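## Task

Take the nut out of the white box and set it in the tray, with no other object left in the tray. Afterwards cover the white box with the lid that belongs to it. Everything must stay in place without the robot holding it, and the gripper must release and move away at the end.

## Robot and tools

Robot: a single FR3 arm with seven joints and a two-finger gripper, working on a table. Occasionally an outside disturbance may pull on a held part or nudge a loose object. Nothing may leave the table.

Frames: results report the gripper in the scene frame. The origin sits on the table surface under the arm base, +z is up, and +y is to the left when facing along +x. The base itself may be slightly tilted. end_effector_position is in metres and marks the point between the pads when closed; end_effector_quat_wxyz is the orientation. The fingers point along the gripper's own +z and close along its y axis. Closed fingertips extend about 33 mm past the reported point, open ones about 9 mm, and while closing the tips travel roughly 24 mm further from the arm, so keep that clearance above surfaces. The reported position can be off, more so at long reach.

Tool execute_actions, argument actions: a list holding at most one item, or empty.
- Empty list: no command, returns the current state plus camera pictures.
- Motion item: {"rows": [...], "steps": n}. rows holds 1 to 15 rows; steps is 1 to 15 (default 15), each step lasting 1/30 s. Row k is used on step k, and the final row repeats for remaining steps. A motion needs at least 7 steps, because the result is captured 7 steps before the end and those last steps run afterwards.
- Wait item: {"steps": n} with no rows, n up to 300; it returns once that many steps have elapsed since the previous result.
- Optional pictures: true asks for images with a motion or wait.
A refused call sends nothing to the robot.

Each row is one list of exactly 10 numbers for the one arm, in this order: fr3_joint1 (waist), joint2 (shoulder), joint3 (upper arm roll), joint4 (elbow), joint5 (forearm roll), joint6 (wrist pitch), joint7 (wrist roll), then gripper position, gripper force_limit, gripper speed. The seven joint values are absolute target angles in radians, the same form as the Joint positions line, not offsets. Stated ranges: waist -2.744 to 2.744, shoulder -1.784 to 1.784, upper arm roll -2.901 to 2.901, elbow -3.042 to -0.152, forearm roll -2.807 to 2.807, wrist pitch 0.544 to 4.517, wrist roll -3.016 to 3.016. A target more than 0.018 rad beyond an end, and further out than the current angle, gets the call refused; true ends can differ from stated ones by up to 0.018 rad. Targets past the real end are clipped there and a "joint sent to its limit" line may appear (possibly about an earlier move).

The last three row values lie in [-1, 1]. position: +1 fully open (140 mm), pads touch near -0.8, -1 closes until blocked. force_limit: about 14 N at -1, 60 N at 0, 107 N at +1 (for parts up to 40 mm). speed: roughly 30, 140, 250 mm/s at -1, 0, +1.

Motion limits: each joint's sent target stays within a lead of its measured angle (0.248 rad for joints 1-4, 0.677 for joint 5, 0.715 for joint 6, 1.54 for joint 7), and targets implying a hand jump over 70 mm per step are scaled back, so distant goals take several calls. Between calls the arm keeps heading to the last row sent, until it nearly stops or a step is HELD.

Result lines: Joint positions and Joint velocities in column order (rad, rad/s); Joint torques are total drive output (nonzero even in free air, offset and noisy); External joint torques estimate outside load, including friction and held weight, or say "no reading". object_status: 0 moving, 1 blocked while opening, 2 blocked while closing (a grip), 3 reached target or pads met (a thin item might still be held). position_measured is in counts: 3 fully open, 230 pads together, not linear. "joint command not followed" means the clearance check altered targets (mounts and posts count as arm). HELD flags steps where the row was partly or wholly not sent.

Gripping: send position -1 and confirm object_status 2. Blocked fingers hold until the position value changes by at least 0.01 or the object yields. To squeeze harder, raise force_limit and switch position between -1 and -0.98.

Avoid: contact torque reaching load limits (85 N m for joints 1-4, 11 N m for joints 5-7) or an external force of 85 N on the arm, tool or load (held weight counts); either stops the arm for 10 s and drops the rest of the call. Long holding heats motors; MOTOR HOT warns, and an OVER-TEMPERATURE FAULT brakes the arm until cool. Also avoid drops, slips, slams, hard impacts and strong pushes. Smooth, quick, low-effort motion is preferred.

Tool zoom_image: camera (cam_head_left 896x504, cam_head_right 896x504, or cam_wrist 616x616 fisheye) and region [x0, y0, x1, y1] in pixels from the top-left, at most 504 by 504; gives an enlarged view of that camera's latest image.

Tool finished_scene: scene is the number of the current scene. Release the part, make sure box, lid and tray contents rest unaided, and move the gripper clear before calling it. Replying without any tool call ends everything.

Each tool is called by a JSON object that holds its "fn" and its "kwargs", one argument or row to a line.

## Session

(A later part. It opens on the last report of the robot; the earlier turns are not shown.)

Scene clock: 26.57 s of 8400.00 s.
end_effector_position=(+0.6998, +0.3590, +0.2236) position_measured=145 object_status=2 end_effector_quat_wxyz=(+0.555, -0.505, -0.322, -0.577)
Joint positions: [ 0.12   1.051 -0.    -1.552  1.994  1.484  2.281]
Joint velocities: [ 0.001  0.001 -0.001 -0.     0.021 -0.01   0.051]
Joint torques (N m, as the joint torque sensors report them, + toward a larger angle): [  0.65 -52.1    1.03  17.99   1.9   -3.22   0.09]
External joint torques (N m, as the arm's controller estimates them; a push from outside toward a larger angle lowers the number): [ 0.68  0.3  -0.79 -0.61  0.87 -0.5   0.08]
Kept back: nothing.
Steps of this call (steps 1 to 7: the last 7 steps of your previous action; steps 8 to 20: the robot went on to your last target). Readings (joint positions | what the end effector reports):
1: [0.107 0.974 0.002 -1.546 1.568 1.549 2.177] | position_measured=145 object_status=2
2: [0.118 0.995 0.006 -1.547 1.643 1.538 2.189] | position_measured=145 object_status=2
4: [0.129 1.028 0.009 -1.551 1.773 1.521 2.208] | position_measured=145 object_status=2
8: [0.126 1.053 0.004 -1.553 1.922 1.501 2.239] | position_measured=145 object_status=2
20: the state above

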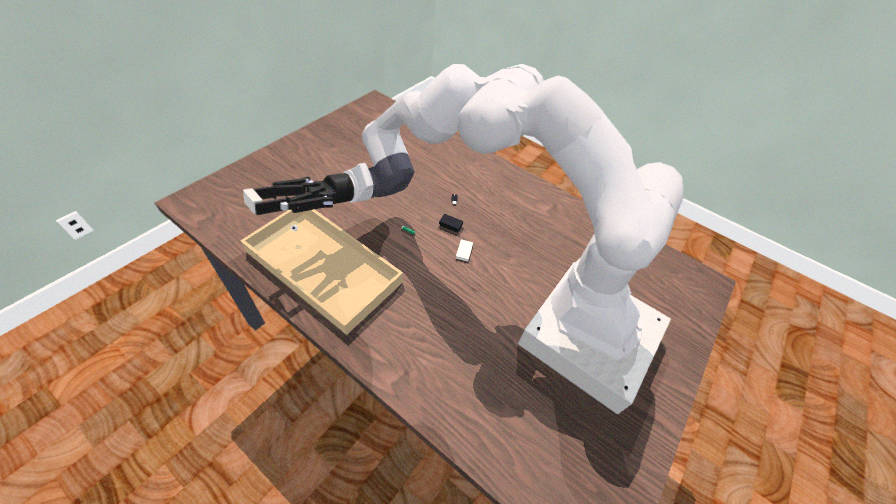

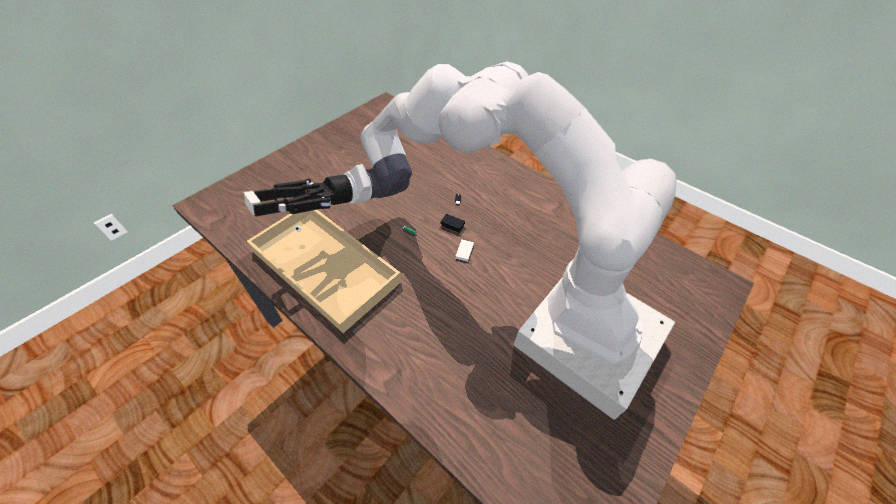

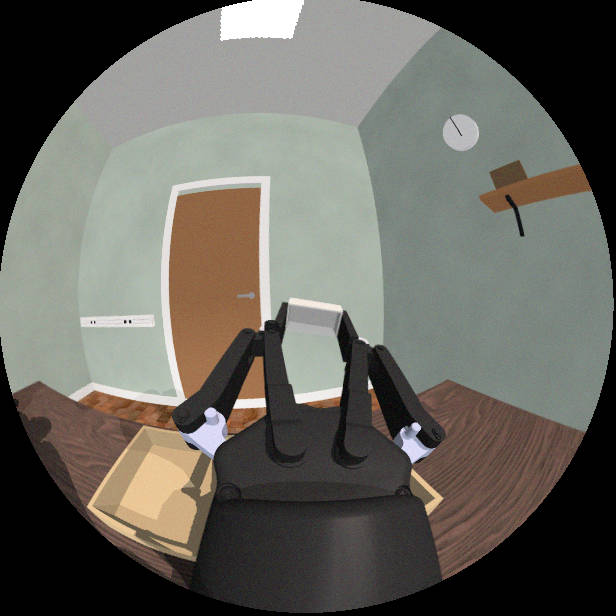

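{"fn": "execute_actions", "kwargs": {
  "actions": [
    {"rows":[[0.12,0.9,0,-1.58,1.7,1.55,2.2,-1,0,0],[0.12,0.8,0,-1.62,1.4,1.65,2.1,-1,0,0],[0.13,0.7,0,-1.68,1.15,1.75,2.0,-1,0,0],[0.14,0.6,0,-1.74,0.9,1.85,1.9,-1,0,0],[0.15,0.5,0,-1.8,0.65,1.95,1.8,-1,0,0],[0.17,0.4,0,-1.88,0.4,2.05,1.7,-1,0,0],[0.19,0.3,0,-1.96,0.2,2.15,1.6,-1,0,0],[0.22,0.2,0,-2.1,0,2.3,1.5,-1,0,0]],"steps":15}
  ]
}}

{"fn": "execute_actions", "kwargs": {
  "actions": [
    {"rows":[[0.22,0.2,0,-2.1,0,2.3,1.5,-1,0,0],[0.22,0.2,0,-2.1,0,2.3,1.5,-1,0,0],[0.22,0.2,0,-2.1,0,2.3,1.5,-1,0,0],[0.22,0.2,0,-2.1,0,2.3,1.5,-1,0,0],[0.22,0.2,0,-2.1,0,2.3,1.5,-1,0,0],[0.22,0.2,0,-2.1,0,2.3,1.5,-1,0,0],[0.24,0.12,0,-2.25,0,2.37,1.46,-1,0,0],[0.26,0.06,0,-2.4,0,2.46,1.42,-1,0,0],[0.283,0.05,0,-2.5,0,2.55,1.39,-1,0,0],[0.283,0.07,0,-2.57,0,2.64,1.372,-1,0,0],[0.283,0.1035,0,-2.617,0,2.723,1.372,-1,0,0]],"steps":15}
  ]
}}

{"fn": "execute_actions", "kwargs": {
  "actions": [
    {"steps":20}
  ]
}}

{"fn": "execute_actions", "kwargs": {
  "actions": [
    {"rows":[[0.283,0.13,0,-2.614,0,2.75,1.372,-1,0,0],[0.283,0.16,0,-2.611,0,2.775,1.372,-1,0,0],[0.283,0.19,0,-2.608,0,2.80,1.372,-1,0,0],[0.283,0.215,0,-2.605,0,2.825,1.372,-1,0,0],[0.283,0.235,0,-2.603,0,2.845,1.372,-1,0,0],[0.283,0.251,0,-2.601,0,2.859,1.372,-1,0,0]],"steps":15}
  ]
}}

{"fn": "execute_actions", "kwargs": {
  "actions": [
    {"steps":12}
  ],
  "pictures": true
}}

Scene clock: 27.67 s of 8400.00 s.
end_effector_position=(+0.5932, +0.3689, +0.1989) position_measured=145 object_status=2 end_effector_quat_wxyz=(-0.475, +0.487, +0.581, +0.446)
Joint positions: [ 0.137  0.792 -0.002 -1.703  1.469  1.677  2.166]
Joint velocities: [ 0.201 -0.743 -0.008 -0.641 -1.363  1.013 -0.625]
Joint torques (N m, as the joint torque sensors report them, + toward a larger angle): [  4.15 -41.69   2.99  17.64   1.28  -1.07  -0.26]
External joint torques (N m, as the arm's controller estimates them; a push from outside toward a larger angle lowers the number): [ 2.9   0.15  0.16 -1.61 -0.83  0.63 -0.29]
Steps of this call (steps 1 to 25: the robot went on to your last target; steps 26 to 33: the first 8 steps of this action). Readings (joint positions | what the end effector reports):
26: [0.119 1.038 -0.001 -1.563 1.946 1.494 2.288] | position_measured=145 object_status=2
27: [0.118 1.002 -0.002 -1.585 1.849 1.516 2.274] | position_measured=145 object_status=2
29: [0.120 0.919 -0.002 -1.619 1.684 1.563 2.242] | position_measured=145 object_status=2
33: the state above

Scene clock: 28.17 s of 8400.00 s.
end_effector_position=(+0.4812, +0.2037, +0.1373) position_measured=145 object_status=2 end_effector_quat_wxyz=(-0.187, +0.215, +0.945, +0.161)
Joint positions: [ 0.212  0.336 -0.001 -2.081  0.529  2.112  1.849]
Joint velocities: [ 0.192 -1.306 -0.032 -1.242 -2.227  1.059 -0.752]
Joint torques (N m, as the joint torque sensors report them, + toward a larger angle): [  5.37 -32.57   1.86  19.08   0.89   2.12  -0.4 ]
External joint torques (N m, as the arm's controller estimates them; a push from outside toward a larger angle lowers the number): [ 2.44 -1.16 -1.72 -3.27 -0.89  0.73 -0.43]
Steps of this call (steps 1 to 7: the last 7 steps of your previous action; steps 8 to 15: the first 8 steps of this action). Readings (joint positions | what the end effector reports):
8: [0.187 0.577 -0.000 -1.915 1.025 1.927 1.996] | position_measured=145 object_status=2
9: [0.191 0.546 -0.000 -1.941 0.957 1.955 1.974] | position_measured=145 object_status=2
11: [0.199 0.482 0.000 -1.986 0.816 2.006 1.932] | position_measured=145 object_status=2
15: the state above

Scene clock: 28.83 s of 8400.00 s.
end_effector_position=(+0.4179, +0.1069, +0.0784) position_measured=145 object_status=2 end_effector_quat_wxyz=(-0.006, -0.190, +0.982, -0.001)
Joint positions: [ 0.281  0.105  0.001 -2.614  0.005  2.706  1.433]
Joint velocities: [-0.001 -0.001  0.    -0.005 -0.02   0.091 -0.191]
Joint torques (N m, as the joint torque sensors report them, + toward a larger angle): [  1.65 -28.81  -0.07  13.02  -0.16   2.84  -0.15]
External joint torques (N m, as the arm's controller estimates them; a push from outside toward a larger angle lowers the number): [ 1.75 -1.26 -0.08 -3.19 -0.5   0.52 -0.15]
Kept back: nothing.
Steps of this call (steps 1 to 7: the last 7 steps of your previous action; steps 8 to 20: the robot went on to your last target). Readings (joint positions | what the end effector reports):
1: [0.222 0.288 -0.003 -2.131 0.448 2.161 1.819] | position_measured=145 object_status=2
2: [0.234 0.236 -0.004 -2.187 0.370 2.222 1.785] | position_measured=145 object_status=2
4: [0.259 0.145 -0.002 -2.322 0.218 2.385 1.707] | position_measured=145 object_status=2
8: [0.281 0.109 0.002 -2.555 0.073 2.568 1.589] | position_measured=145 object_status=2
20: the state above

Scene clock: 29.10 s of 8400.00 s.
end_effector_position=(+0.4104, +0.1046, +0.0334) position_measured=145 object_status=2 end_effector_quat_wxyz=(-0.017, -0.207, +0.978, -0.002)
Joint positions: [ 0.281  0.235  0.001 -2.605  0.003  2.806  1.399]
Joint velocities: [ 0.     0.312 -0.001  0.    -0.003  0.276 -0.079]
Joint torques (N m, as the joint torque sensors report them, + toward a larger angle): [  1.41 -35.84  -1.61  15.68  -0.4    3.69  -0.27]
External joint torques (N m, as the arm's controller estimates them; a push from outside toward a larger angle lowers the number): [ 1.46  1.36 -1.81 -2.28 -0.64  0.64 -0.27]
Steps of this call (steps 1 to 8: the first 8 steps of this action). Readings (joint positions | what the end effector reports):
1: [0.281 0.108 0.001 -2.614 0.005 2.713 1.427] | position_measured=145 object_status=2
2: [0.281 0.118 0.001 -2.612 0.004 2.723 1.421] | position_measured=145 object_status=2
4: [0.281 0.157 0.001 -2.607 0.004 2.752 1.412] | position_measured=145 object_status=2
8: the state above

Scene clock: 29.50 s of 8400.00 s.
end_effector_position=(+0.4212, +0.1073, +0.0318) position_measured=145 object_status=2 end_effector_quat_wxyz=(+0.000, -0.216, +0.976, -0.001)
Joint positions: [ 0.281  0.249  0.001 -2.603  0.003  2.852  1.382]
Joint velocities: [ 0.     0.001 -0.001 -0.    -0.     0.03  -0.019]
Joint torques (N m, as the joint torque sensors report them, + toward a larger angle): [  1.55 -29.06  -1.31  14.32  -0.32   2.96  -0.4 ]
External joint torques (N m, as the arm's controller estimates them; a push from outside toward a larger angle lowers the number): [ 1.68  1.07 -1.42  0.25 -0.56  0.55 -0.4 ]
Kept back: nothing.
Steps of this call (steps 1 to 7: the last 7 steps of your previous action; steps 8 to 12: the robot went on to your last target). Readings (joint positions | what the end effector reports):
1: [0.281 0.242 0.001 -2.605 0.003 2.813 1.397] | position_measured=145 object_status=2
2: [0.281 0.241 0.001 -2.604 0.003 2.821 1.395] | position_measured=145 object_status=2
4: [0.281 0.245 0.001 -2.603 0.003 2.833 1.391] | position_measured=145 object_status=2
8: [0.281 0.249 0.001 -2.603 0.003 2.846 1.385] | position_measured=145 object_status=2
12: the state above

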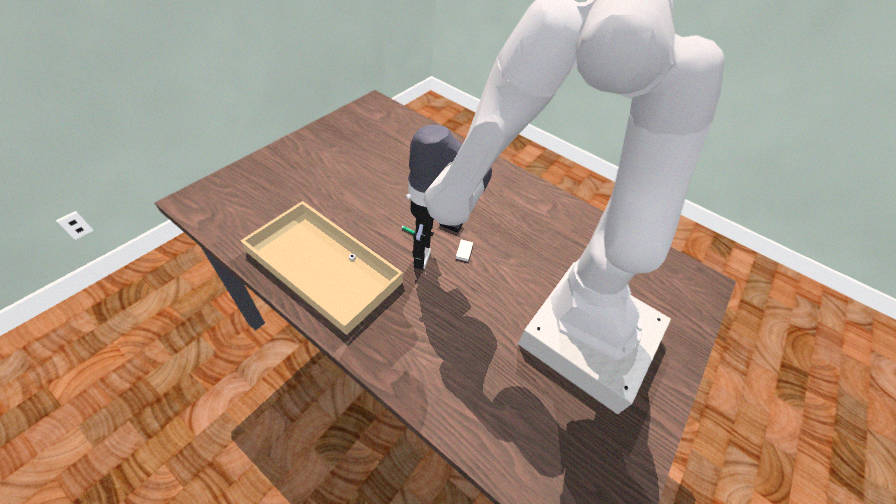

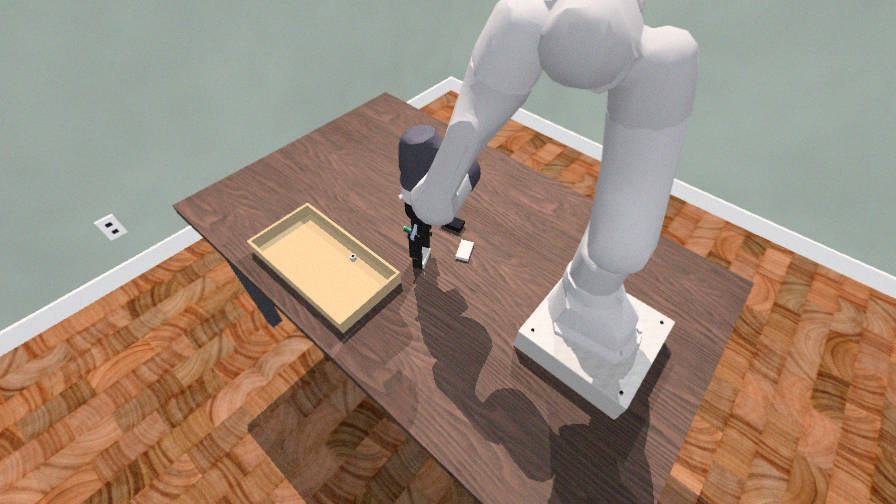

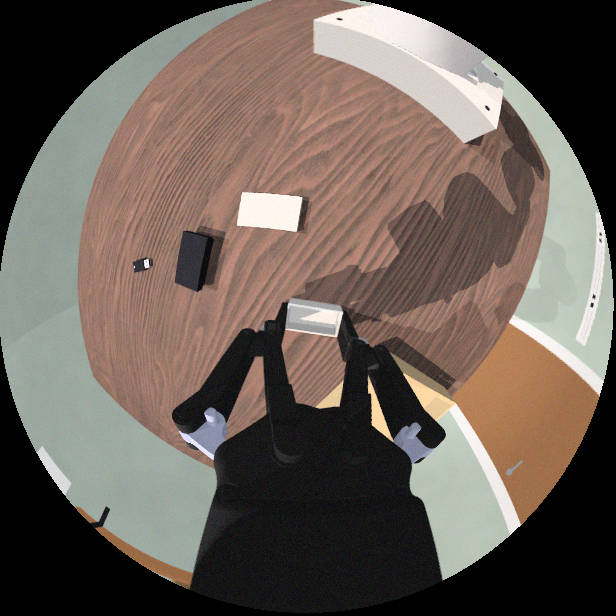

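{"fn": "execute_actions", "kwargs": {
  "actions": [
    {"rows":[[0.283,0.251,0,-2.601,0,2.859,1.372,-1,0,0],[0.283,0.251,0,-2.601,0,2.859,1.372,-1,0,0],[0.283,0.251,0,-2.601,0,2.859,1.372,-1,0,0],[0.283,0.251,0,-2.601,0,2.859,1.372,-1,0,0],[0.283,0.251,0,-2.601,0,2.859,1.372,0.2,0,0.3]],"steps":15}
  ]
}}

{"fn": "execute_actions", "kwargs": {
  "actions": [
    {"rows":[[0.283,0.2,0,-2.605,0,2.81,1.372,0.2,-0.5,0],[0.283,0.15,0,-2.61,0,2.76,1.372,0.2,-0.5,0],[0.283,0.09,0,-2.617,0,2.71,1.372,0.2,-0.5,0],[0.283,0.09,0,-2.617,0,2.71,1.372,0.2,-0.5,0],[0.283,0.09,0,-2.617,0,2.71,1.372,0.2,-0.5,0],[0.2,0.03,0,-2.7,0,2.74,1.29,0.2,-0.5,0],[0.12,-0.03,0,-2.79,0,2.77,1.21,0.2,-0.5,0],[0.047,-0.08,0,-2.872,0,2.792,1.136,0.2,-0.5,0]],"steps":15}
  ]
}}

{"fn": "execute_actions", "kwargs": {
  "actions": [
    {"steps":22}
  ]
}}

{"fn": "execute_actions", "kwargs": {
  "actions": [
    {"rows":[[0.047,-0.04,0,-2.868,0,2.83,1.136,0.2,-0.5,0],[0.047,0,0,-2.864,0,2.865,1.136,0.2,-0.5,0],[0.047,0.04,0,-2.86,0,2.9,1.136,0.2,-0.5,0],[0.047,0.075,0,-2.856,0,2.93,1.136,0.2,-0.5,0],[0.047,0.1,0,-2.853,0,2.955,1.136,0.2,-0.5,0],[0.047,0.1215,0,-2.8515,0,2.975,1.136,0.2,-0.5,0]],"steps":15}
  ]
}}

{"fn": "execute_actions", "kwargs": {
  "actions": [
    {"steps":15}
  ],
  "pictures": true
}}

Scene clock: 30.67 s of 8400.00 s.
end_effector_position=(+0.4227, +0.1077, +0.0322) position_measured=119 object_status=0 end_effector_quat_wxyz=(+0.003, -0.219, +0.976, -0.001)
Joint positions: [ 0.281  0.25   0.001 -2.603  0.003  2.857  1.375]
Joint velocities: [ 0.001 -0.     0.    -0.001  0.     0.002 -0.   ]
Joint torques (N m, as the joint torque sensors report them, + toward a larger angle): [  1.37 -28.91  -1.17  14.2   -0.25   2.9   -0.18]
External joint torques (N m, as the arm's controller estimates them; a push from outside toward a larger angle lowers the number): [ 1.45  1.12 -1.33  0.19 -0.48  0.49 -0.18]
Steps of this call (steps 1 to 27: the robot went on to your last target; steps 28 to 35: the first 8 steps of this action). Readings (joint positions | what the end effector reports):
28: [0.281 0.249 0.001 -2.603 0.003 2.856 1.376] | position_measured=145 object_status=2
29: [0.281 0.249 0.001 -2.603 0.003 2.856 1.376] | position_measured=145 object_status=2
31: [0.281 0.249 0.001 -2.603 0.003 2.856 1.376] | position_measured=145 object_status=2
35: the state above

Scene clock: 31.17 s of 8400.00 s.
end_effector_position=(+0.4186, +0.0788, +0.0893) position_measured=104 object_status=3 end_effector_quat_wxyz=(+0.025, -0.204, +0.979, -0.002)
Joint positions: [ 0.208  0.034  0.01  -2.695  0.001  2.778  1.344]
Joint velocities: [-0.995 -0.836 -0.083 -1.061  0.     0.045 -0.377]
Joint torques (N m, as the joint torque sensors report them, + toward a larger angle): [  0.51 -17.12   0.46  13.98   0.23   2.5   -0.28]
External joint torques (N m, as the arm's controller estimates them; a push from outside toward a larger angle lowers the number): [-0.83 -1.74 -0.2  -2.25 -0.44  0.28 -0.28]
Steps of this call (steps 1 to 7: the last 7 steps of your previous action; steps 8 to 15: the first 8 steps of this action). Readings (joint positions | what the end effector reports):
8: [0.281 0.243 0.001 -2.604 0.003 2.849 1.375] | position_measured=104 object_status=0
9: [0.281 0.224 0.001 -2.609 0.003 2.834 1.375] | position_measured=104 object_status=0
11: [0.281 0.157 0.001 -2.615 0.003 2.794 1.375] | position_measured=104 object_status=3
15: the state above

Scene clock: 31.90 s of 8400.00 s.
end_effector_position=(+0.3539, +0.0056, +0.0795) position_measured=104 object_status=3 end_effector_quat_wxyz=(-0.001, -0.212, +0.977, -0.001)
Joint positions: [ 0.05  -0.078 -0.001 -2.87   0.001  2.789  1.159]
Joint velocities: [-0.    -0.     0.     0.001  0.     0.002 -0.065]
Joint torques (N m, as the joint torque sensors report them, + toward a larger angle): [  0.21 -21.26   0.21  12.46   0.     2.87  -0.06]
External joint torques (N m, as the arm's controller estimates them; a push from outside toward a larger angle lowers the number): [ 0.28 -0.98  0.35 -2.85 -0.28  0.43 -0.06]
Kept back: nothing.
Steps of this call (steps 1 to 7: the last 7 steps of your previous action; steps 8 to 22: the robot went on to your last target). Readings (joint positions | what the end effector reports):
1: [0.174 0.008 0.008 -2.731 0.001 2.780 1.330] | position_measured=104 object_status=3
2: [0.138 -0.017 0.005 -2.769 0.001 2.782 1.313] | position_measured=104 object_status=3
4: [0.083 -0.053 -0.002 -2.827 0.001 2.783 1.279] | position_measured=104 object_status=3
8: [0.053 -0.073 -0.004 -2.865 0.001 2.785 1.230] | position_measured=104 object_status=3
22: the state above

Scene clock: 32.17 s of 8400.00 s.
end_effector_position=(+0.3380, +0.0051, +0.0307) position_measured=104 object_status=3 end_effector_quat_wxyz=(-0.023, -0.217, +0.976, +0.003)
Joint positions: [ 0.05   0.1   -0.001 -2.857  0.001  2.909  1.147]
Joint velocities: [-0.001  0.379 -0.001  0.     0.001  0.354 -0.027]
Joint torques (N m, as the joint torque sensors report them, + toward a larger angle): [ -0.56 -28.91   0.07  14.68  -0.05   3.61  -0.29]
External joint torques (N m, as the arm's controller estimates them; a push from outside toward a larger angle lowers the number): [-0.51  1.39  0.01 -0.97 -0.16  0.54 -0.29]
Steps of this call (steps 1 to 8: the first 8 steps of this action). Readings (joint positions | what the end effector reports):
1: [0.050 -0.073 -0.001 -2.869 0.001 2.795 1.157] | position_measured=104 object_status=3
2: [0.050 -0.057 -0.001 -2.866 0.001 2.807 1.155] | position_measured=104 object_status=3
4: [0.050 -0.001 -0.001 -2.860 0.001 2.842 1.152] | position_measured=104 object_status=3
8: the state above

Scene clock: 32.67 s of 8400.00 s.
end_effector_position=(+0.3521, +0.0053, +0.0294) position_measured=104 object_status=3 end_effector_quat_wxyz=(-0.001, -0.220, +0.975, -0.001)
Joint positions: [ 0.05   0.12  -0.001 -2.853  0.001  2.969  1.141]
Joint velocities: [ 0.001  0.     0.001  0.     0.     0.018 -0.006]
Joint torques (N m, as the joint torque sensors report them, + toward a larger angle): [ -0.58 -21.82   0.64  12.19   0.01   2.78  -0.03]
External joint torques (N m, as the arm's controller estimates them; a push from outside toward a larger angle lowers the number): [-0.54  1.72  0.56  0.43 -0.13  0.36 -0.03]
Kept back: nothing.
Steps of this call (steps 1 to 7: the last 7 steps of your previous action; steps 8 to 15: the robot went on to your last target). Readings (joint positions | what the end effector reports):
1: [0.050 0.109 -0.001 -2.857 0.001 2.919 1.147] | position_measured=104 object_status=3
2: [0.050 0.114 -0.001 -2.857 0.001 2.928 1.146] | position_measured=104 object_status=3
4: [0.050 0.119 -0.001 -2.856 0.001 2.943 1.145] | position_measured=104 object_status=3
8: [0.050 0.120 -0.001 -2.854 0.001 2.959 1.143] | position_measured=104 object_status=3
15: the state above

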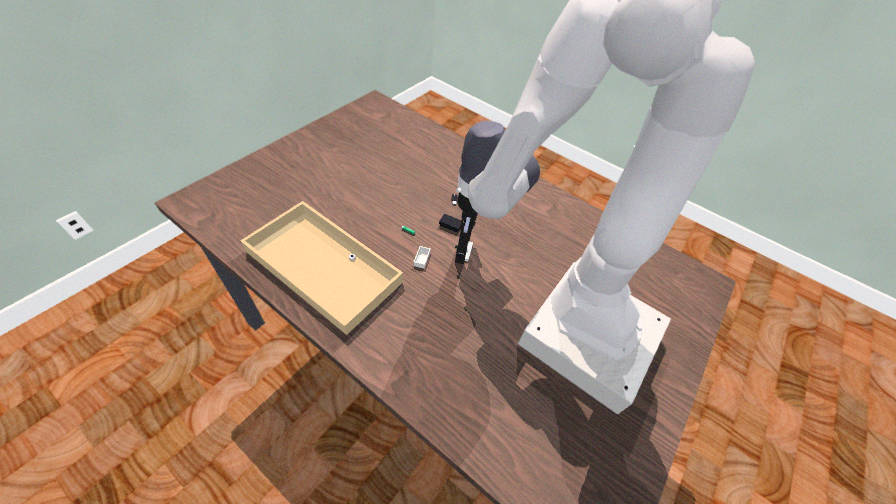

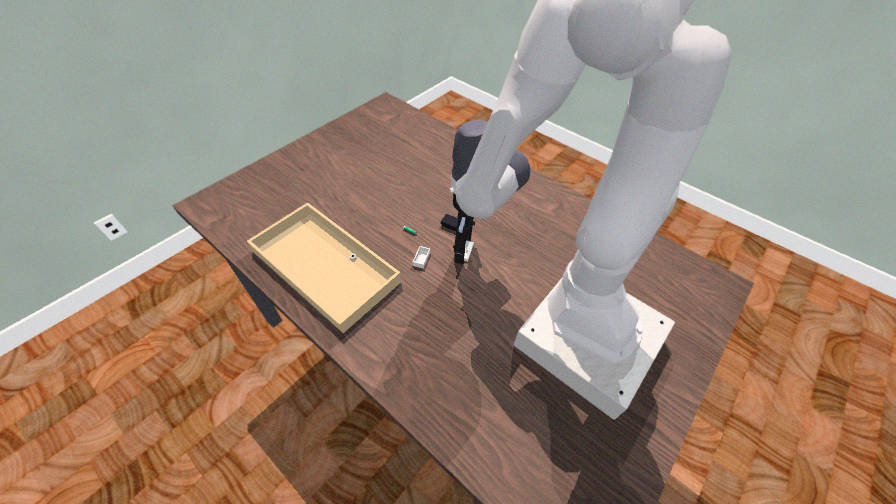

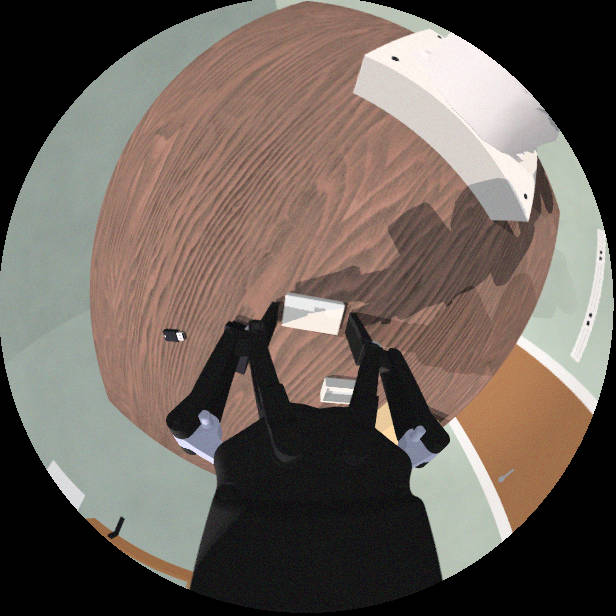

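{"fn": "execute_actions", "kwargs": {
  "actions": [
    {"rows":[[0.047,0.1215,0,-2.8515,0,2.975,1.136,-1,-0.5,-0.3]],"steps":15}
  ]
}}

{"fn": "execute_actions", "kwargs": {
  "actions": [
    {"steps":22}
  ],
  "pictures": true
}}

{"fn": "zoom_image", "kwargs": {
  "camera": "cam_wrist",
  "region": [240, 260, 400, 370]
}}

Scene clock: 33.43 s of 8400.00 s.
end_effector_position=(+0.3538, +0.0053, +0.0299) position_measured=135 object_status=0 end_effector_quat_wxyz=(+0.001, -0.221, +0.975, -0.002)
Joint positions: [ 0.05   0.119 -0.001 -2.853  0.001  2.973  1.139]
Joint velocities: [ 0.     0.005 -0.    -0.     0.001 -0.    -0.002]
Joint torques (N m, as the joint torque sensors report them, + toward a larger angle): [ -0.53 -21.57   0.69  11.23  -0.05   2.73  -0.3 ]
External joint torques (N m, as the arm's controller estimates them; a push from outside toward a larger angle lowers the number): [-0.49  2.    0.63 -0.47 -0.19  0.32 -0.29]
Steps of this call (steps 1 to 15: the robot went on to your last target; steps 16 to 23: the first 8 steps of this action). Readings (joint positions | what the end effector reports):
16: [0.050 0.120 -0.001 -2.853 0.001 2.972 1.140] | position_measured=104 object_status=0
17: [0.050 0.120 -0.001 -2.853 0.001 2.972 1.140] | position_measured=108 object_status=0
19: [0.050 0.120 -0.001 -2.853 0.001 2.973 1.139] | position_measured=120 object_status=0
23: the state above

Scene clock: 34.17 s of 8400.00 s.
end_effector_position=(+0.3537, +0.0053, +0.0299) position_measured=135 object_status=2 end_effector_quat_wxyz=(+0.001, -0.221, +0.975, -0.002)
Joint positions: [ 0.05   0.12  -0.001 -2.853  0.001  2.973  1.139]
Joint velocities: [ 0.001 -0.001 -0.001 -0.001  0.002 -0.001 -0.001]
Joint torques (N m, as the joint torque sensors report them, + toward a larger angle): [ -0.98 -22.53  -0.01  12.14  -0.04   2.74  -0.23]
External joint torques (N m, as the arm's controller estimates them; a push from outside toward a larger angle lowers the number): [-0.9   1.1  -0.04  0.3  -0.18  0.3  -0.23]
Kept back: nothing.
Steps of this call (steps 1 to 7: the last 7 steps of your previous action; steps 8 to 15: the robot went on to your last target; steps 16 to 22: nothing new was sent). Readings (joint positions | what the end effector reports):
1: [0.050 0.120 -0.001 -2.853 0.001 2.973 1.139] | position_measured=135 object_status=0
2: [0.050 0.120 -0.001 -2.853 0.001 2.973 1.139] | position_measured=135 object_status=0
4: [0.050 0.120 -0.001 -2.853 0.001 2.973 1.139] | position_measured=135 object_status=0
8: [0.050 0.120 -0.001 -2.853 0.001 2.973 1.139] | position_measured=135 object_status=2
22: the state above
The arm was judged still, so your last target was given up. Only a new action makes it travel on or press farther. Fingers that are still opening or closing keep moving.

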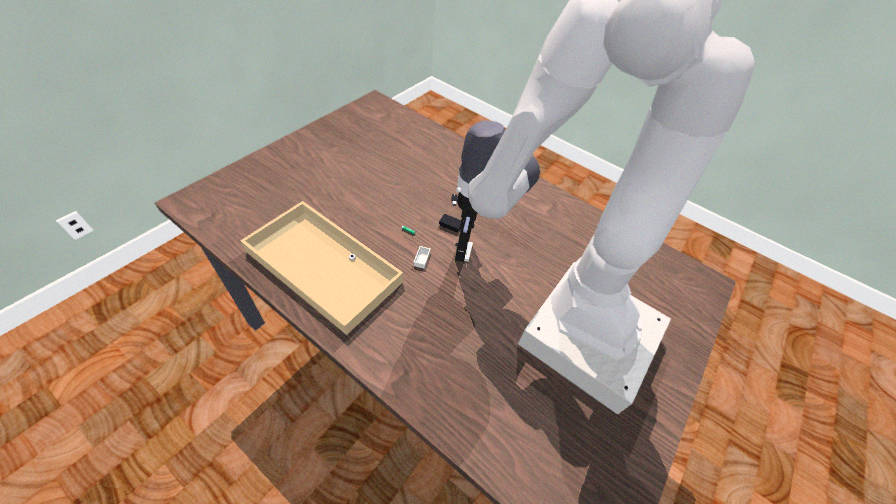

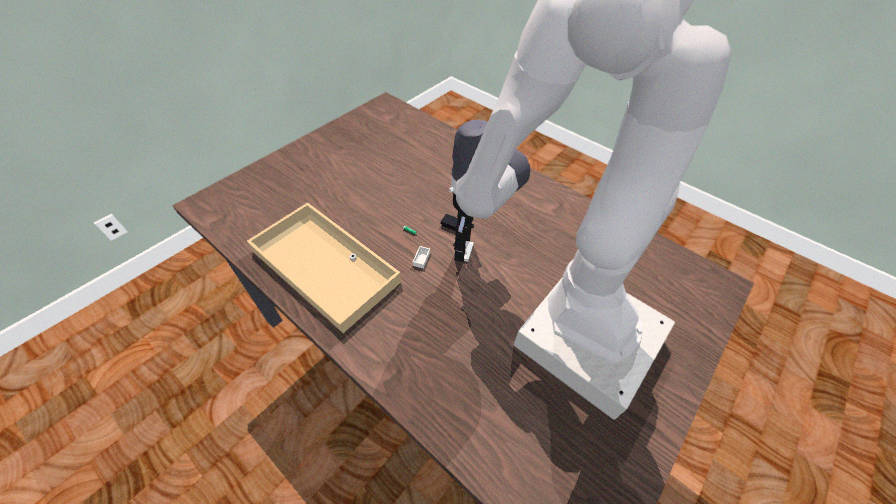

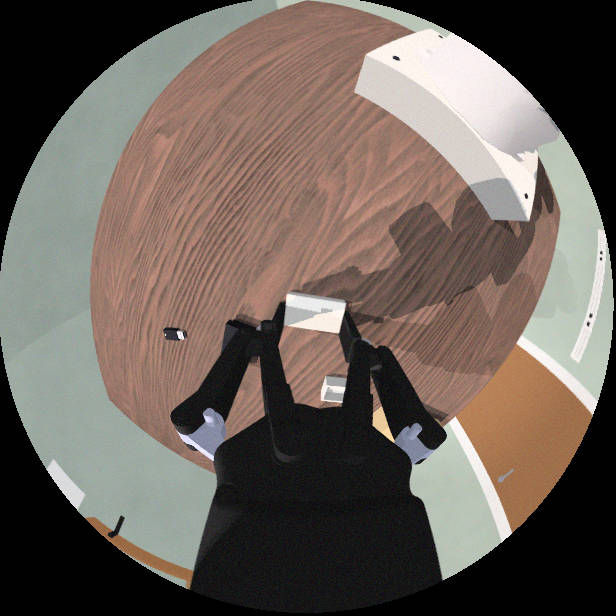

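Region (240, 260, 400, 370) of cam_wrist's 616x616 image, scaled by 3.150, with more detail than that image has; it fills the top 346 rows of this view, and the rest is white.

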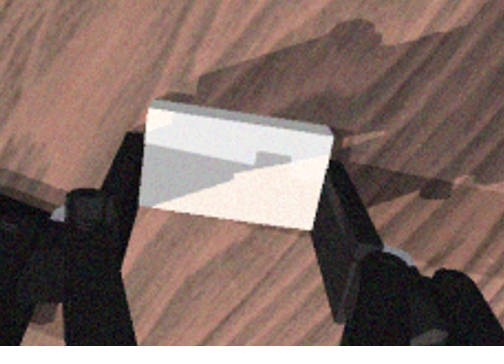

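{"fn": "execute_actions", "kwargs": {
  "actions": [
    {"rows":[[0.047,0.09,0,-2.855,0,2.945,1.136,-1,-0.5,-0.3],[0.047,0.04,0,-2.86,0,2.9,1.136,-1,-0.5,-0.3],[0.047,-0.02,0,-2.865,0,2.845,1.136,-1,-0.5,-0.3],[0.047,-0.08,0,-2.872,0,2.792,1.136,-1,-0.5,-0.3],[0.047,-0.08,0,-2.872,0,2.792,1.136,-1,-0.5,-0.3],[0.1,-0.04,0,-2.81,0,2.77,1.19,-1,-0.5,-0.3],[0.15,0,0,-2.76,0,2.76,1.24,-1,-0.5,-0.3],[0.2,0.04,0,-2.7,0,2.74,1.29,-1,-0.5,-0.3],[0.25,0.07,0,-2.65,0,2.72,1.34,-1,-0.5,-0.3],[0.284,0.1,0,-2.613,0,2.715,1.373,-1,-0.5,-0.3]],"steps":15}
  ]
}}

{"fn": "execute_actions", "kwargs": {
  "actions": [
    {"steps":20}
  ]
}}

{"fn": "execute_actions", "kwargs": {
  "actions": [
    {"rows":[[0.284,0.12,0,-2.611,0,2.73,1.373,-1,-0.5,-0.3],[0.284,0.14,0,-2.609,0,2.75,1.373,-1,-0.5,-0.3],[0.284,0.153,0,-2.608,0,2.763,1.373,-1,-0.5,-0.3]],"steps":15}
  ]
}}

{"fn": "execute_actions", "kwargs": {
  "actions": [
    {"steps":12}
  ],
  "pictures": true
}}

{"fn": "zoom_image", "kwargs": {
  "camera": "cam_wrist",
  "region": [240, 260, 400, 370]
}}

{"fn": "zoom_image", "kwargs": {
  "camera": "cam_head_left",
  "region": [390, 210, 470, 290]
}}

Scene clock: 35.40 s of 8400.00 s.
end_effector_position=(+0.3961, +0.0279, +0.0832) position_measured=135 object_status=2 end_effector_quat_wxyz=(+0.027, -0.235, +0.972, -0.006)
Joint positions: [ 0.111 -0.013 -0.008 -2.791  0.001  2.833  1.165]
Joint velocities: [ 0.997  0.609  0.023  1.212 -0.001 -0.514  0.403]
Joint torques (N m, as the joint torque sensors report them, + toward a larger angle): [  3.87 -20.39   3.04  10.81   0.08   1.58   0.13]
External joint torques (N m, as the arm's controller estimates them; a push from outside toward a larger angle lowers the number): [ 0.84  1.26 -1.19  1.14  0.46 -0.25  0.11]
Steps of this call (steps 1 to 29: nothing new was sent; steps 30 to 37: the first 8 steps of this action). Readings (joint positions | what the end effector reports):
30: [0.050 0.116 -0.001 -2.854 0.001 2.969 1.139] | position_measured=135 object_status=2
31: [0.049 0.100 -0.001 -2.857 0.001 2.957 1.139] | position_measured=135 object_status=2
33: [0.049 0.031 -0.001 -2.866 0.001 2.913 1.139] | position_measured=135 object_status=2
37: the state above

Scene clock: 36.07 s of 8400.00 s.
end_effector_position=(+0.4239, +0.1083, +0.0822) position_measured=135 object_status=2 end_effector_quat_wxyz=(+0.004, -0.235, +0.972, -0.001)
Joint positions: [ 0.281  0.098  0.001 -2.615  0.001  2.72   1.346]
Joint velocities: [-0.001 -0.001  0.001  0.001  0.    -0.014  0.077]
Joint torques (N m, as the joint torque sensors report them, + toward a larger angle): [  2.49 -26.72  -0.85  17.1    0.23   2.15   0.08]
External joint torques (N m, as the arm's controller estimates them; a push from outside toward a larger angle lowers the number): [ 2.45  1.02 -0.98  0.49 -0.1  -0.3   0.09]
Kept back: nothing.
Steps of this call (steps 1 to 7: the last 7 steps of your previous action; steps 8 to 20: the robot went on to your last target). Readings (joint positions | what the end effector reports):
1: [0.149 0.011 -0.008 -2.748 0.001 2.814 1.182] | position_measured=135 object_status=2
2: [0.189 0.037 -0.007 -2.705 0.001 2.797 1.200] | position_measured=135 object_status=2
4: [0.246 0.072 0.001 -2.648 0.001 2.774 1.234] | position_measured=135 object_status=2
8: [0.280 0.094 0.005 -2.620 0.001 2.744 1.282] | position_measured=135 object_status=2
20: the state above

Scene clock: 36.33 s of 8400.00 s.
end_effector_position=(+0.4194, +0.1070, +0.0637) position_measured=135 object_status=2 end_effector_quat_wxyz=(-0.005, -0.228, +0.974, -0.001)
Joint positions: [ 0.281  0.151  0.001 -2.61   0.001  2.749  1.36 ]
Joint velocities: [-0.001  0.033 -0.     0.    -0.     0.065  0.032]
Joint torques (N m, as the joint torque sensors report them, + toward a larger angle): [  1.82 -29.6   -0.75  15.89   0.11   3.02   0.02]
External joint torques (N m, as the arm's controller estimates them; a push from outside toward a larger angle lowers the number): [ 1.91  0.26 -0.81 -0.65 -0.19  0.5   0.02]
Steps of this call (steps 1 to 8: the first 8 steps of this action). Readings (joint positions | what the end effector reports):
1: [0.281 0.101 0.001 -2.614 0.001 2.721 1.349] | position_measured=135 object_status=2
2: [0.281 0.109 0.001 -2.612 0.001 2.726 1.351] | position_measured=135 object_status=2
4: [0.281 0.132 0.001 -2.610 0.001 2.737 1.355] | position_measured=135 object_status=2
8: the state above

Scene clock: 36.73 s of 8400.00 s.
end_effector_position=(+0.4223, +0.1078, +0.0642) position_measured=135 object_status=2 end_effector_quat_wxyz=(-0.000, -0.224, +0.975, -0.001)
Joint positions: [ 0.281  0.152  0.001 -2.61   0.001  2.759  1.367]
Joint velocities: [-0.    -0.     0.002  0.001 -0.001  0.006  0.009]
Joint torques (N m, as the joint torque sensors report them, + toward a larger angle): [  1.78 -27.45  -0.84  15.68   0.14   2.78   0.07]
External joint torques (N m, as the arm's controller estimates them; a push from outside toward a larger angle lowers the number): [ 1.84  1.24 -0.94 -0.15 -0.17  0.34  0.07]
Kept back: nothing.
Steps of this call (steps 1 to 7: the last 7 steps of your previous action; steps 8 to 12: the robot went on to your last target). Readings (joint positions | what the end effector reports):
1: [0.281 0.151 0.001 -2.610 0.001 2.751 1.361] | position_measured=135 object_status=2
2: [0.281 0.152 0.001 -2.610 0.001 2.753 1.362] | position_measured=135 object_status=2
4: [0.281 0.152 0.001 -2.610 0.001 2.755 1.363] | position_measured=135 object_status=2
8: [0.281 0.152 0.001 -2.610 0.001 2.758 1.366] | position_measured=135 object_status=2
12: the state above

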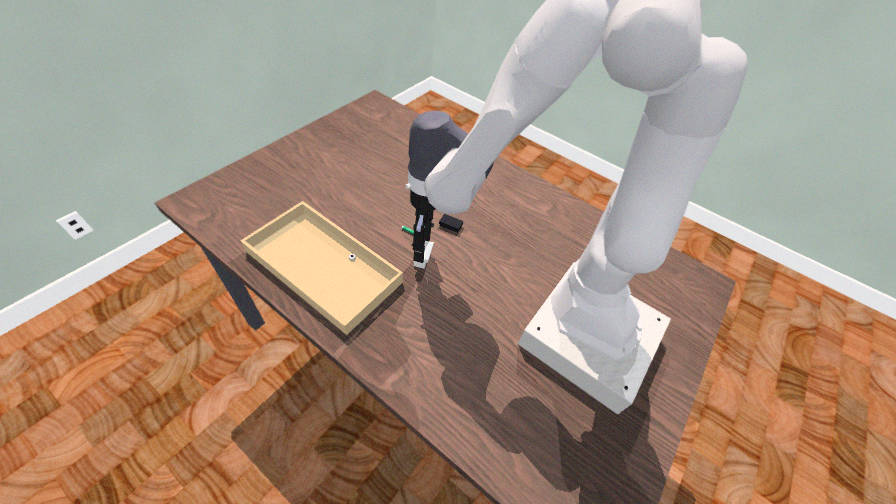

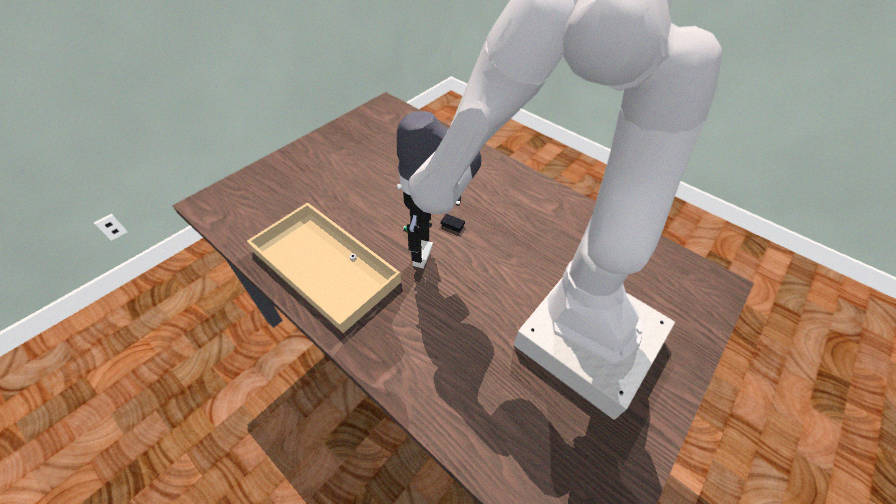

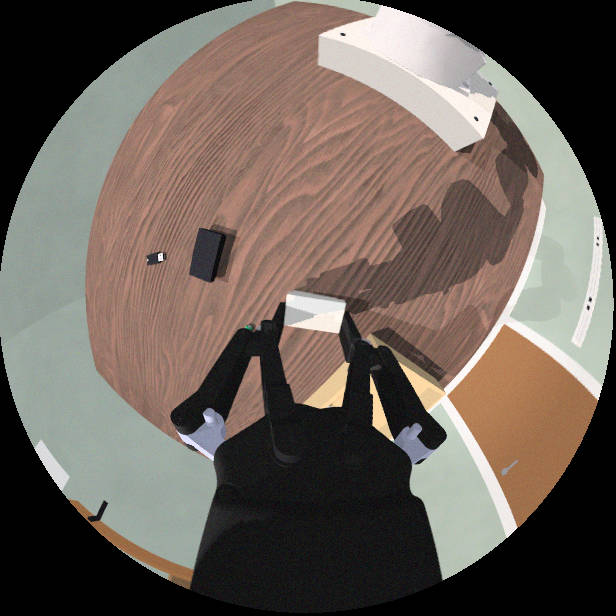

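Region (240, 260, 400, 370) of cam_wrist's 616x616 image, scaled by 3.150, with more detail than that image has; it fills the top 346 rows of this view, and the rest is white.

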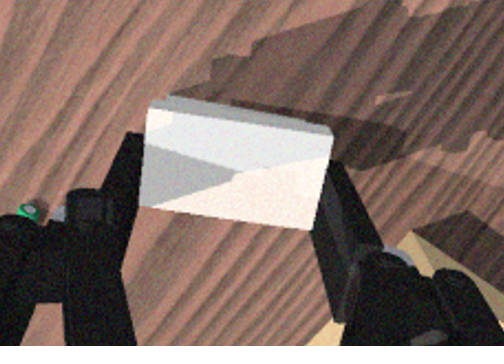

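Region (390, 210, 470, 290) of cam_head_left's 896x504 image, scaled by 6.300, with more detail than that image has.

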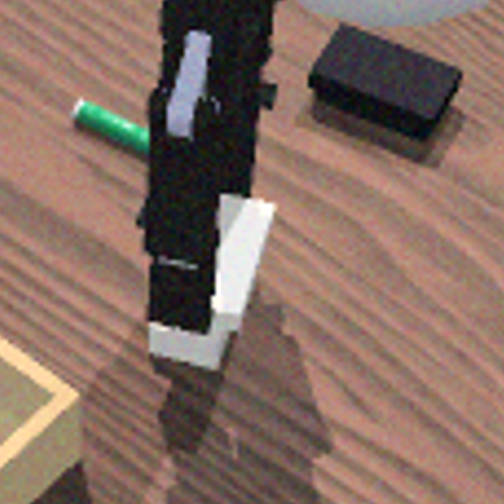

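{"fn": "execute_actions", "kwargs": {
  "actions": [
    {"rows":[[0.284,0.165,0,-2.606,0,2.775,1.375,-1,-0.5,-0.3],[0.284,0.177,0,-2.604,0,2.786,1.375,-1,-0.5,-0.3],[0.284,0.189,0,-2.602,0,2.797,1.375,-1,-0.5,-0.3],[0.284,0.189,0,-2.602,0,2.797,1.375,-1,-0.5,-0.3],[0.284,0.189,0,-2.602,0,2.797,1.375,-1,-0.5,-0.3],[0.284,0.189,0,-2.602,0,2.797,1.375,-1,-0.5,-0.3],[0.284,0.189,0,-2.602,0,2.797,1.375,-1,-0.5,-0.3],[0.284,0.197,0,-2.601,0,2.805,1.375,-1,-0.5,-0.3],[0.284,0.205,0,-2.6,0,2.812,1.375,-1,-0.5,-0.3],[0.284,0.213,0,-2.599,0,2.819,1.375,-1,-0.5,-0.3],[0.284,0.22,0,-2.598,0,2.826,1.375,-1,-0.5,-0.3]],"steps":15}
  ]
}}

{"fn": "execute_actions", "kwargs": {
  "actions": [
    {"steps":20}
  ],
  "pictures": true
}}

{"fn": "zoom_image", "kwargs": {
  "camera": "cam_head_left",
  "region": [390, 210, 470, 290]
}}

Scene clock: 37.47 s of 8400.00 s.
end_effector_position=(+0.4217, +0.1076, +0.0524) position_measured=135 object_status=2 end_effector_quat_wxyz=(-0.002, -0.223, +0.975, -0.001)
Joint positions: [ 0.281  0.188  0.001 -2.604  0.001  2.786  1.371]
Joint velocities: [0.001 0.086 0.002 0.024 0.001 0.1   0.003]
Joint torques (N m, as the joint torque sensors report them, + toward a larger angle): [  2.16 -28.1   -1.03  15.05   0.11   2.76   0.05]
External joint torques (N m, as the arm's controller estimates them; a push from outside toward a larger angle lowers the number): [ 2.21  0.84 -1.16  0.1  -0.19  0.43  0.05]
Steps of this call (steps 1 to 14: the robot went on to your last target; steps 15 to 22: the first 8 steps of this action). Readings (joint positions | what the end effector reports):
15: [0.281 0.153 0.001 -2.609 0.001 2.762 1.369] | position_measured=135 object_status=2
16: [0.281 0.158 0.001 -2.607 0.001 2.766 1.370] | position_measured=135 object_status=2
18: [0.281 0.173 0.001 -2.605 0.001 2.775 1.370] | position_measured=135 object_status=2
22: the state above

Scene clock: 38.13 s of 8400.00 s.
end_effector_position=(+0.4303, +0.1108, +0.0483) position_measured=135 object_status=2 end_effector_quat_wxyz=(+0.009, -0.223, +0.975, -0.001)
Joint positions: [ 0.283  0.21   0.001 -2.596  0.001  2.823  1.371]
Joint velocities: [ 0.001 -0.001  0.001 -0.    -0.    -0.     0.   ]
Joint torques (N m, as the joint torque sensors report them, + toward a larger angle): [  1.82 -23.15  -1.61  12.66   0.12   3.06   0.11]
External joint torques (N m, as the arm's controller estimates them; a push from outside toward a larger angle lowers the number): [ 1.83  6.7  -1.81 -2.38 -0.14  0.58  0.11]
Kept back: nothing.
Steps of this call (steps 1 to 7: the last 7 steps of your previous action; steps 8 to 20: the robot went on to your last target). Readings (joint positions | what the end effector reports):
1: [0.281 0.192 0.001 -2.603 0.001 2.791 1.371] | position_measured=135 object_status=2
2: [0.281 0.197 0.001 -2.602 0.001 2.795 1.371] | position_measured=135 object_status=2
4: [0.283 0.203 0.001 -2.598 0.001 2.807 1.371] | position_measured=135 object_status=2
8: [0.283 0.209 0.001 -2.596 0.001 2.819 1.371] | position_measured=135 object_status=2
20: the state above

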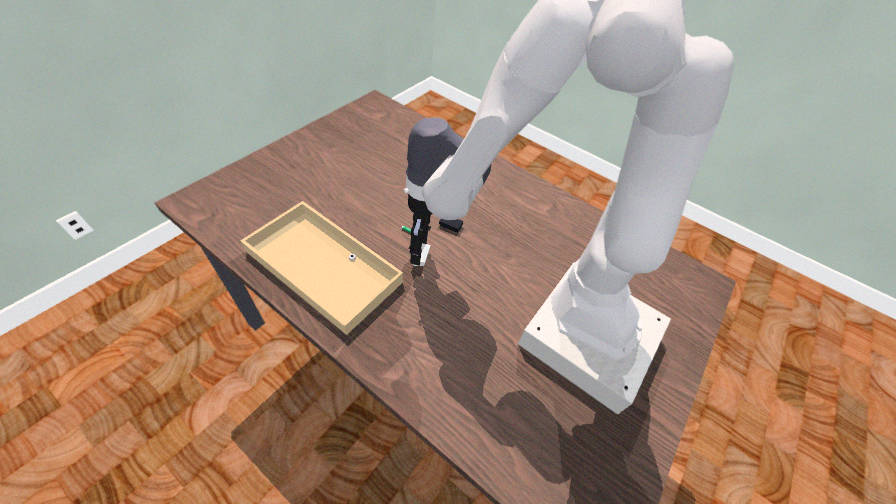

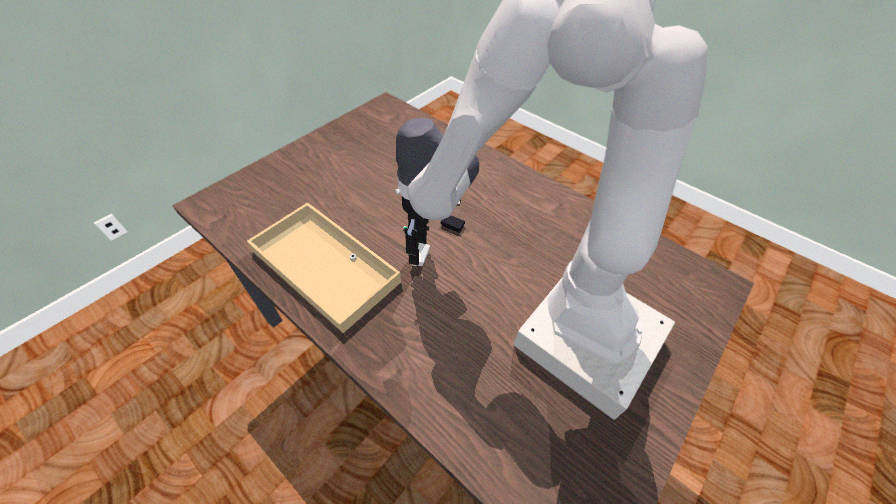

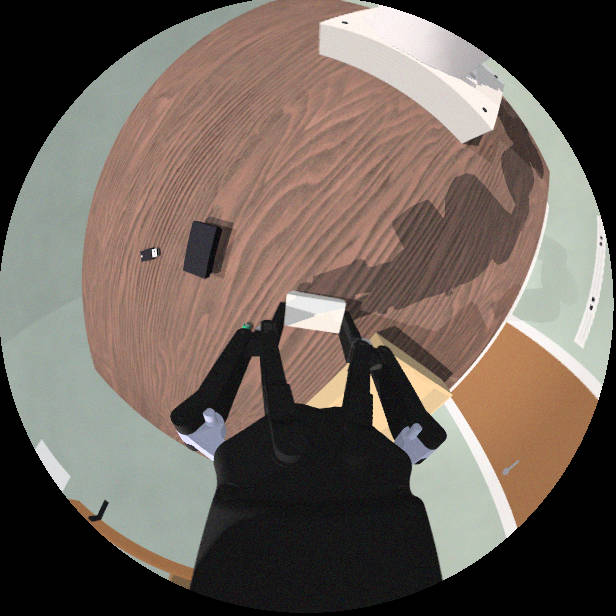

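Region (390, 210, 470, 290) of cam_head_left's 896x504 image, scaled by 6.300, with more detail than that image has.

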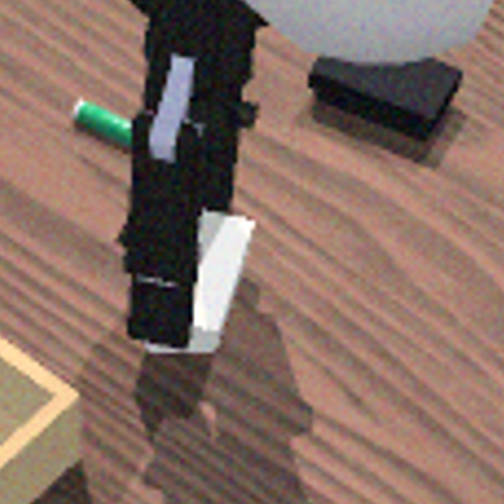

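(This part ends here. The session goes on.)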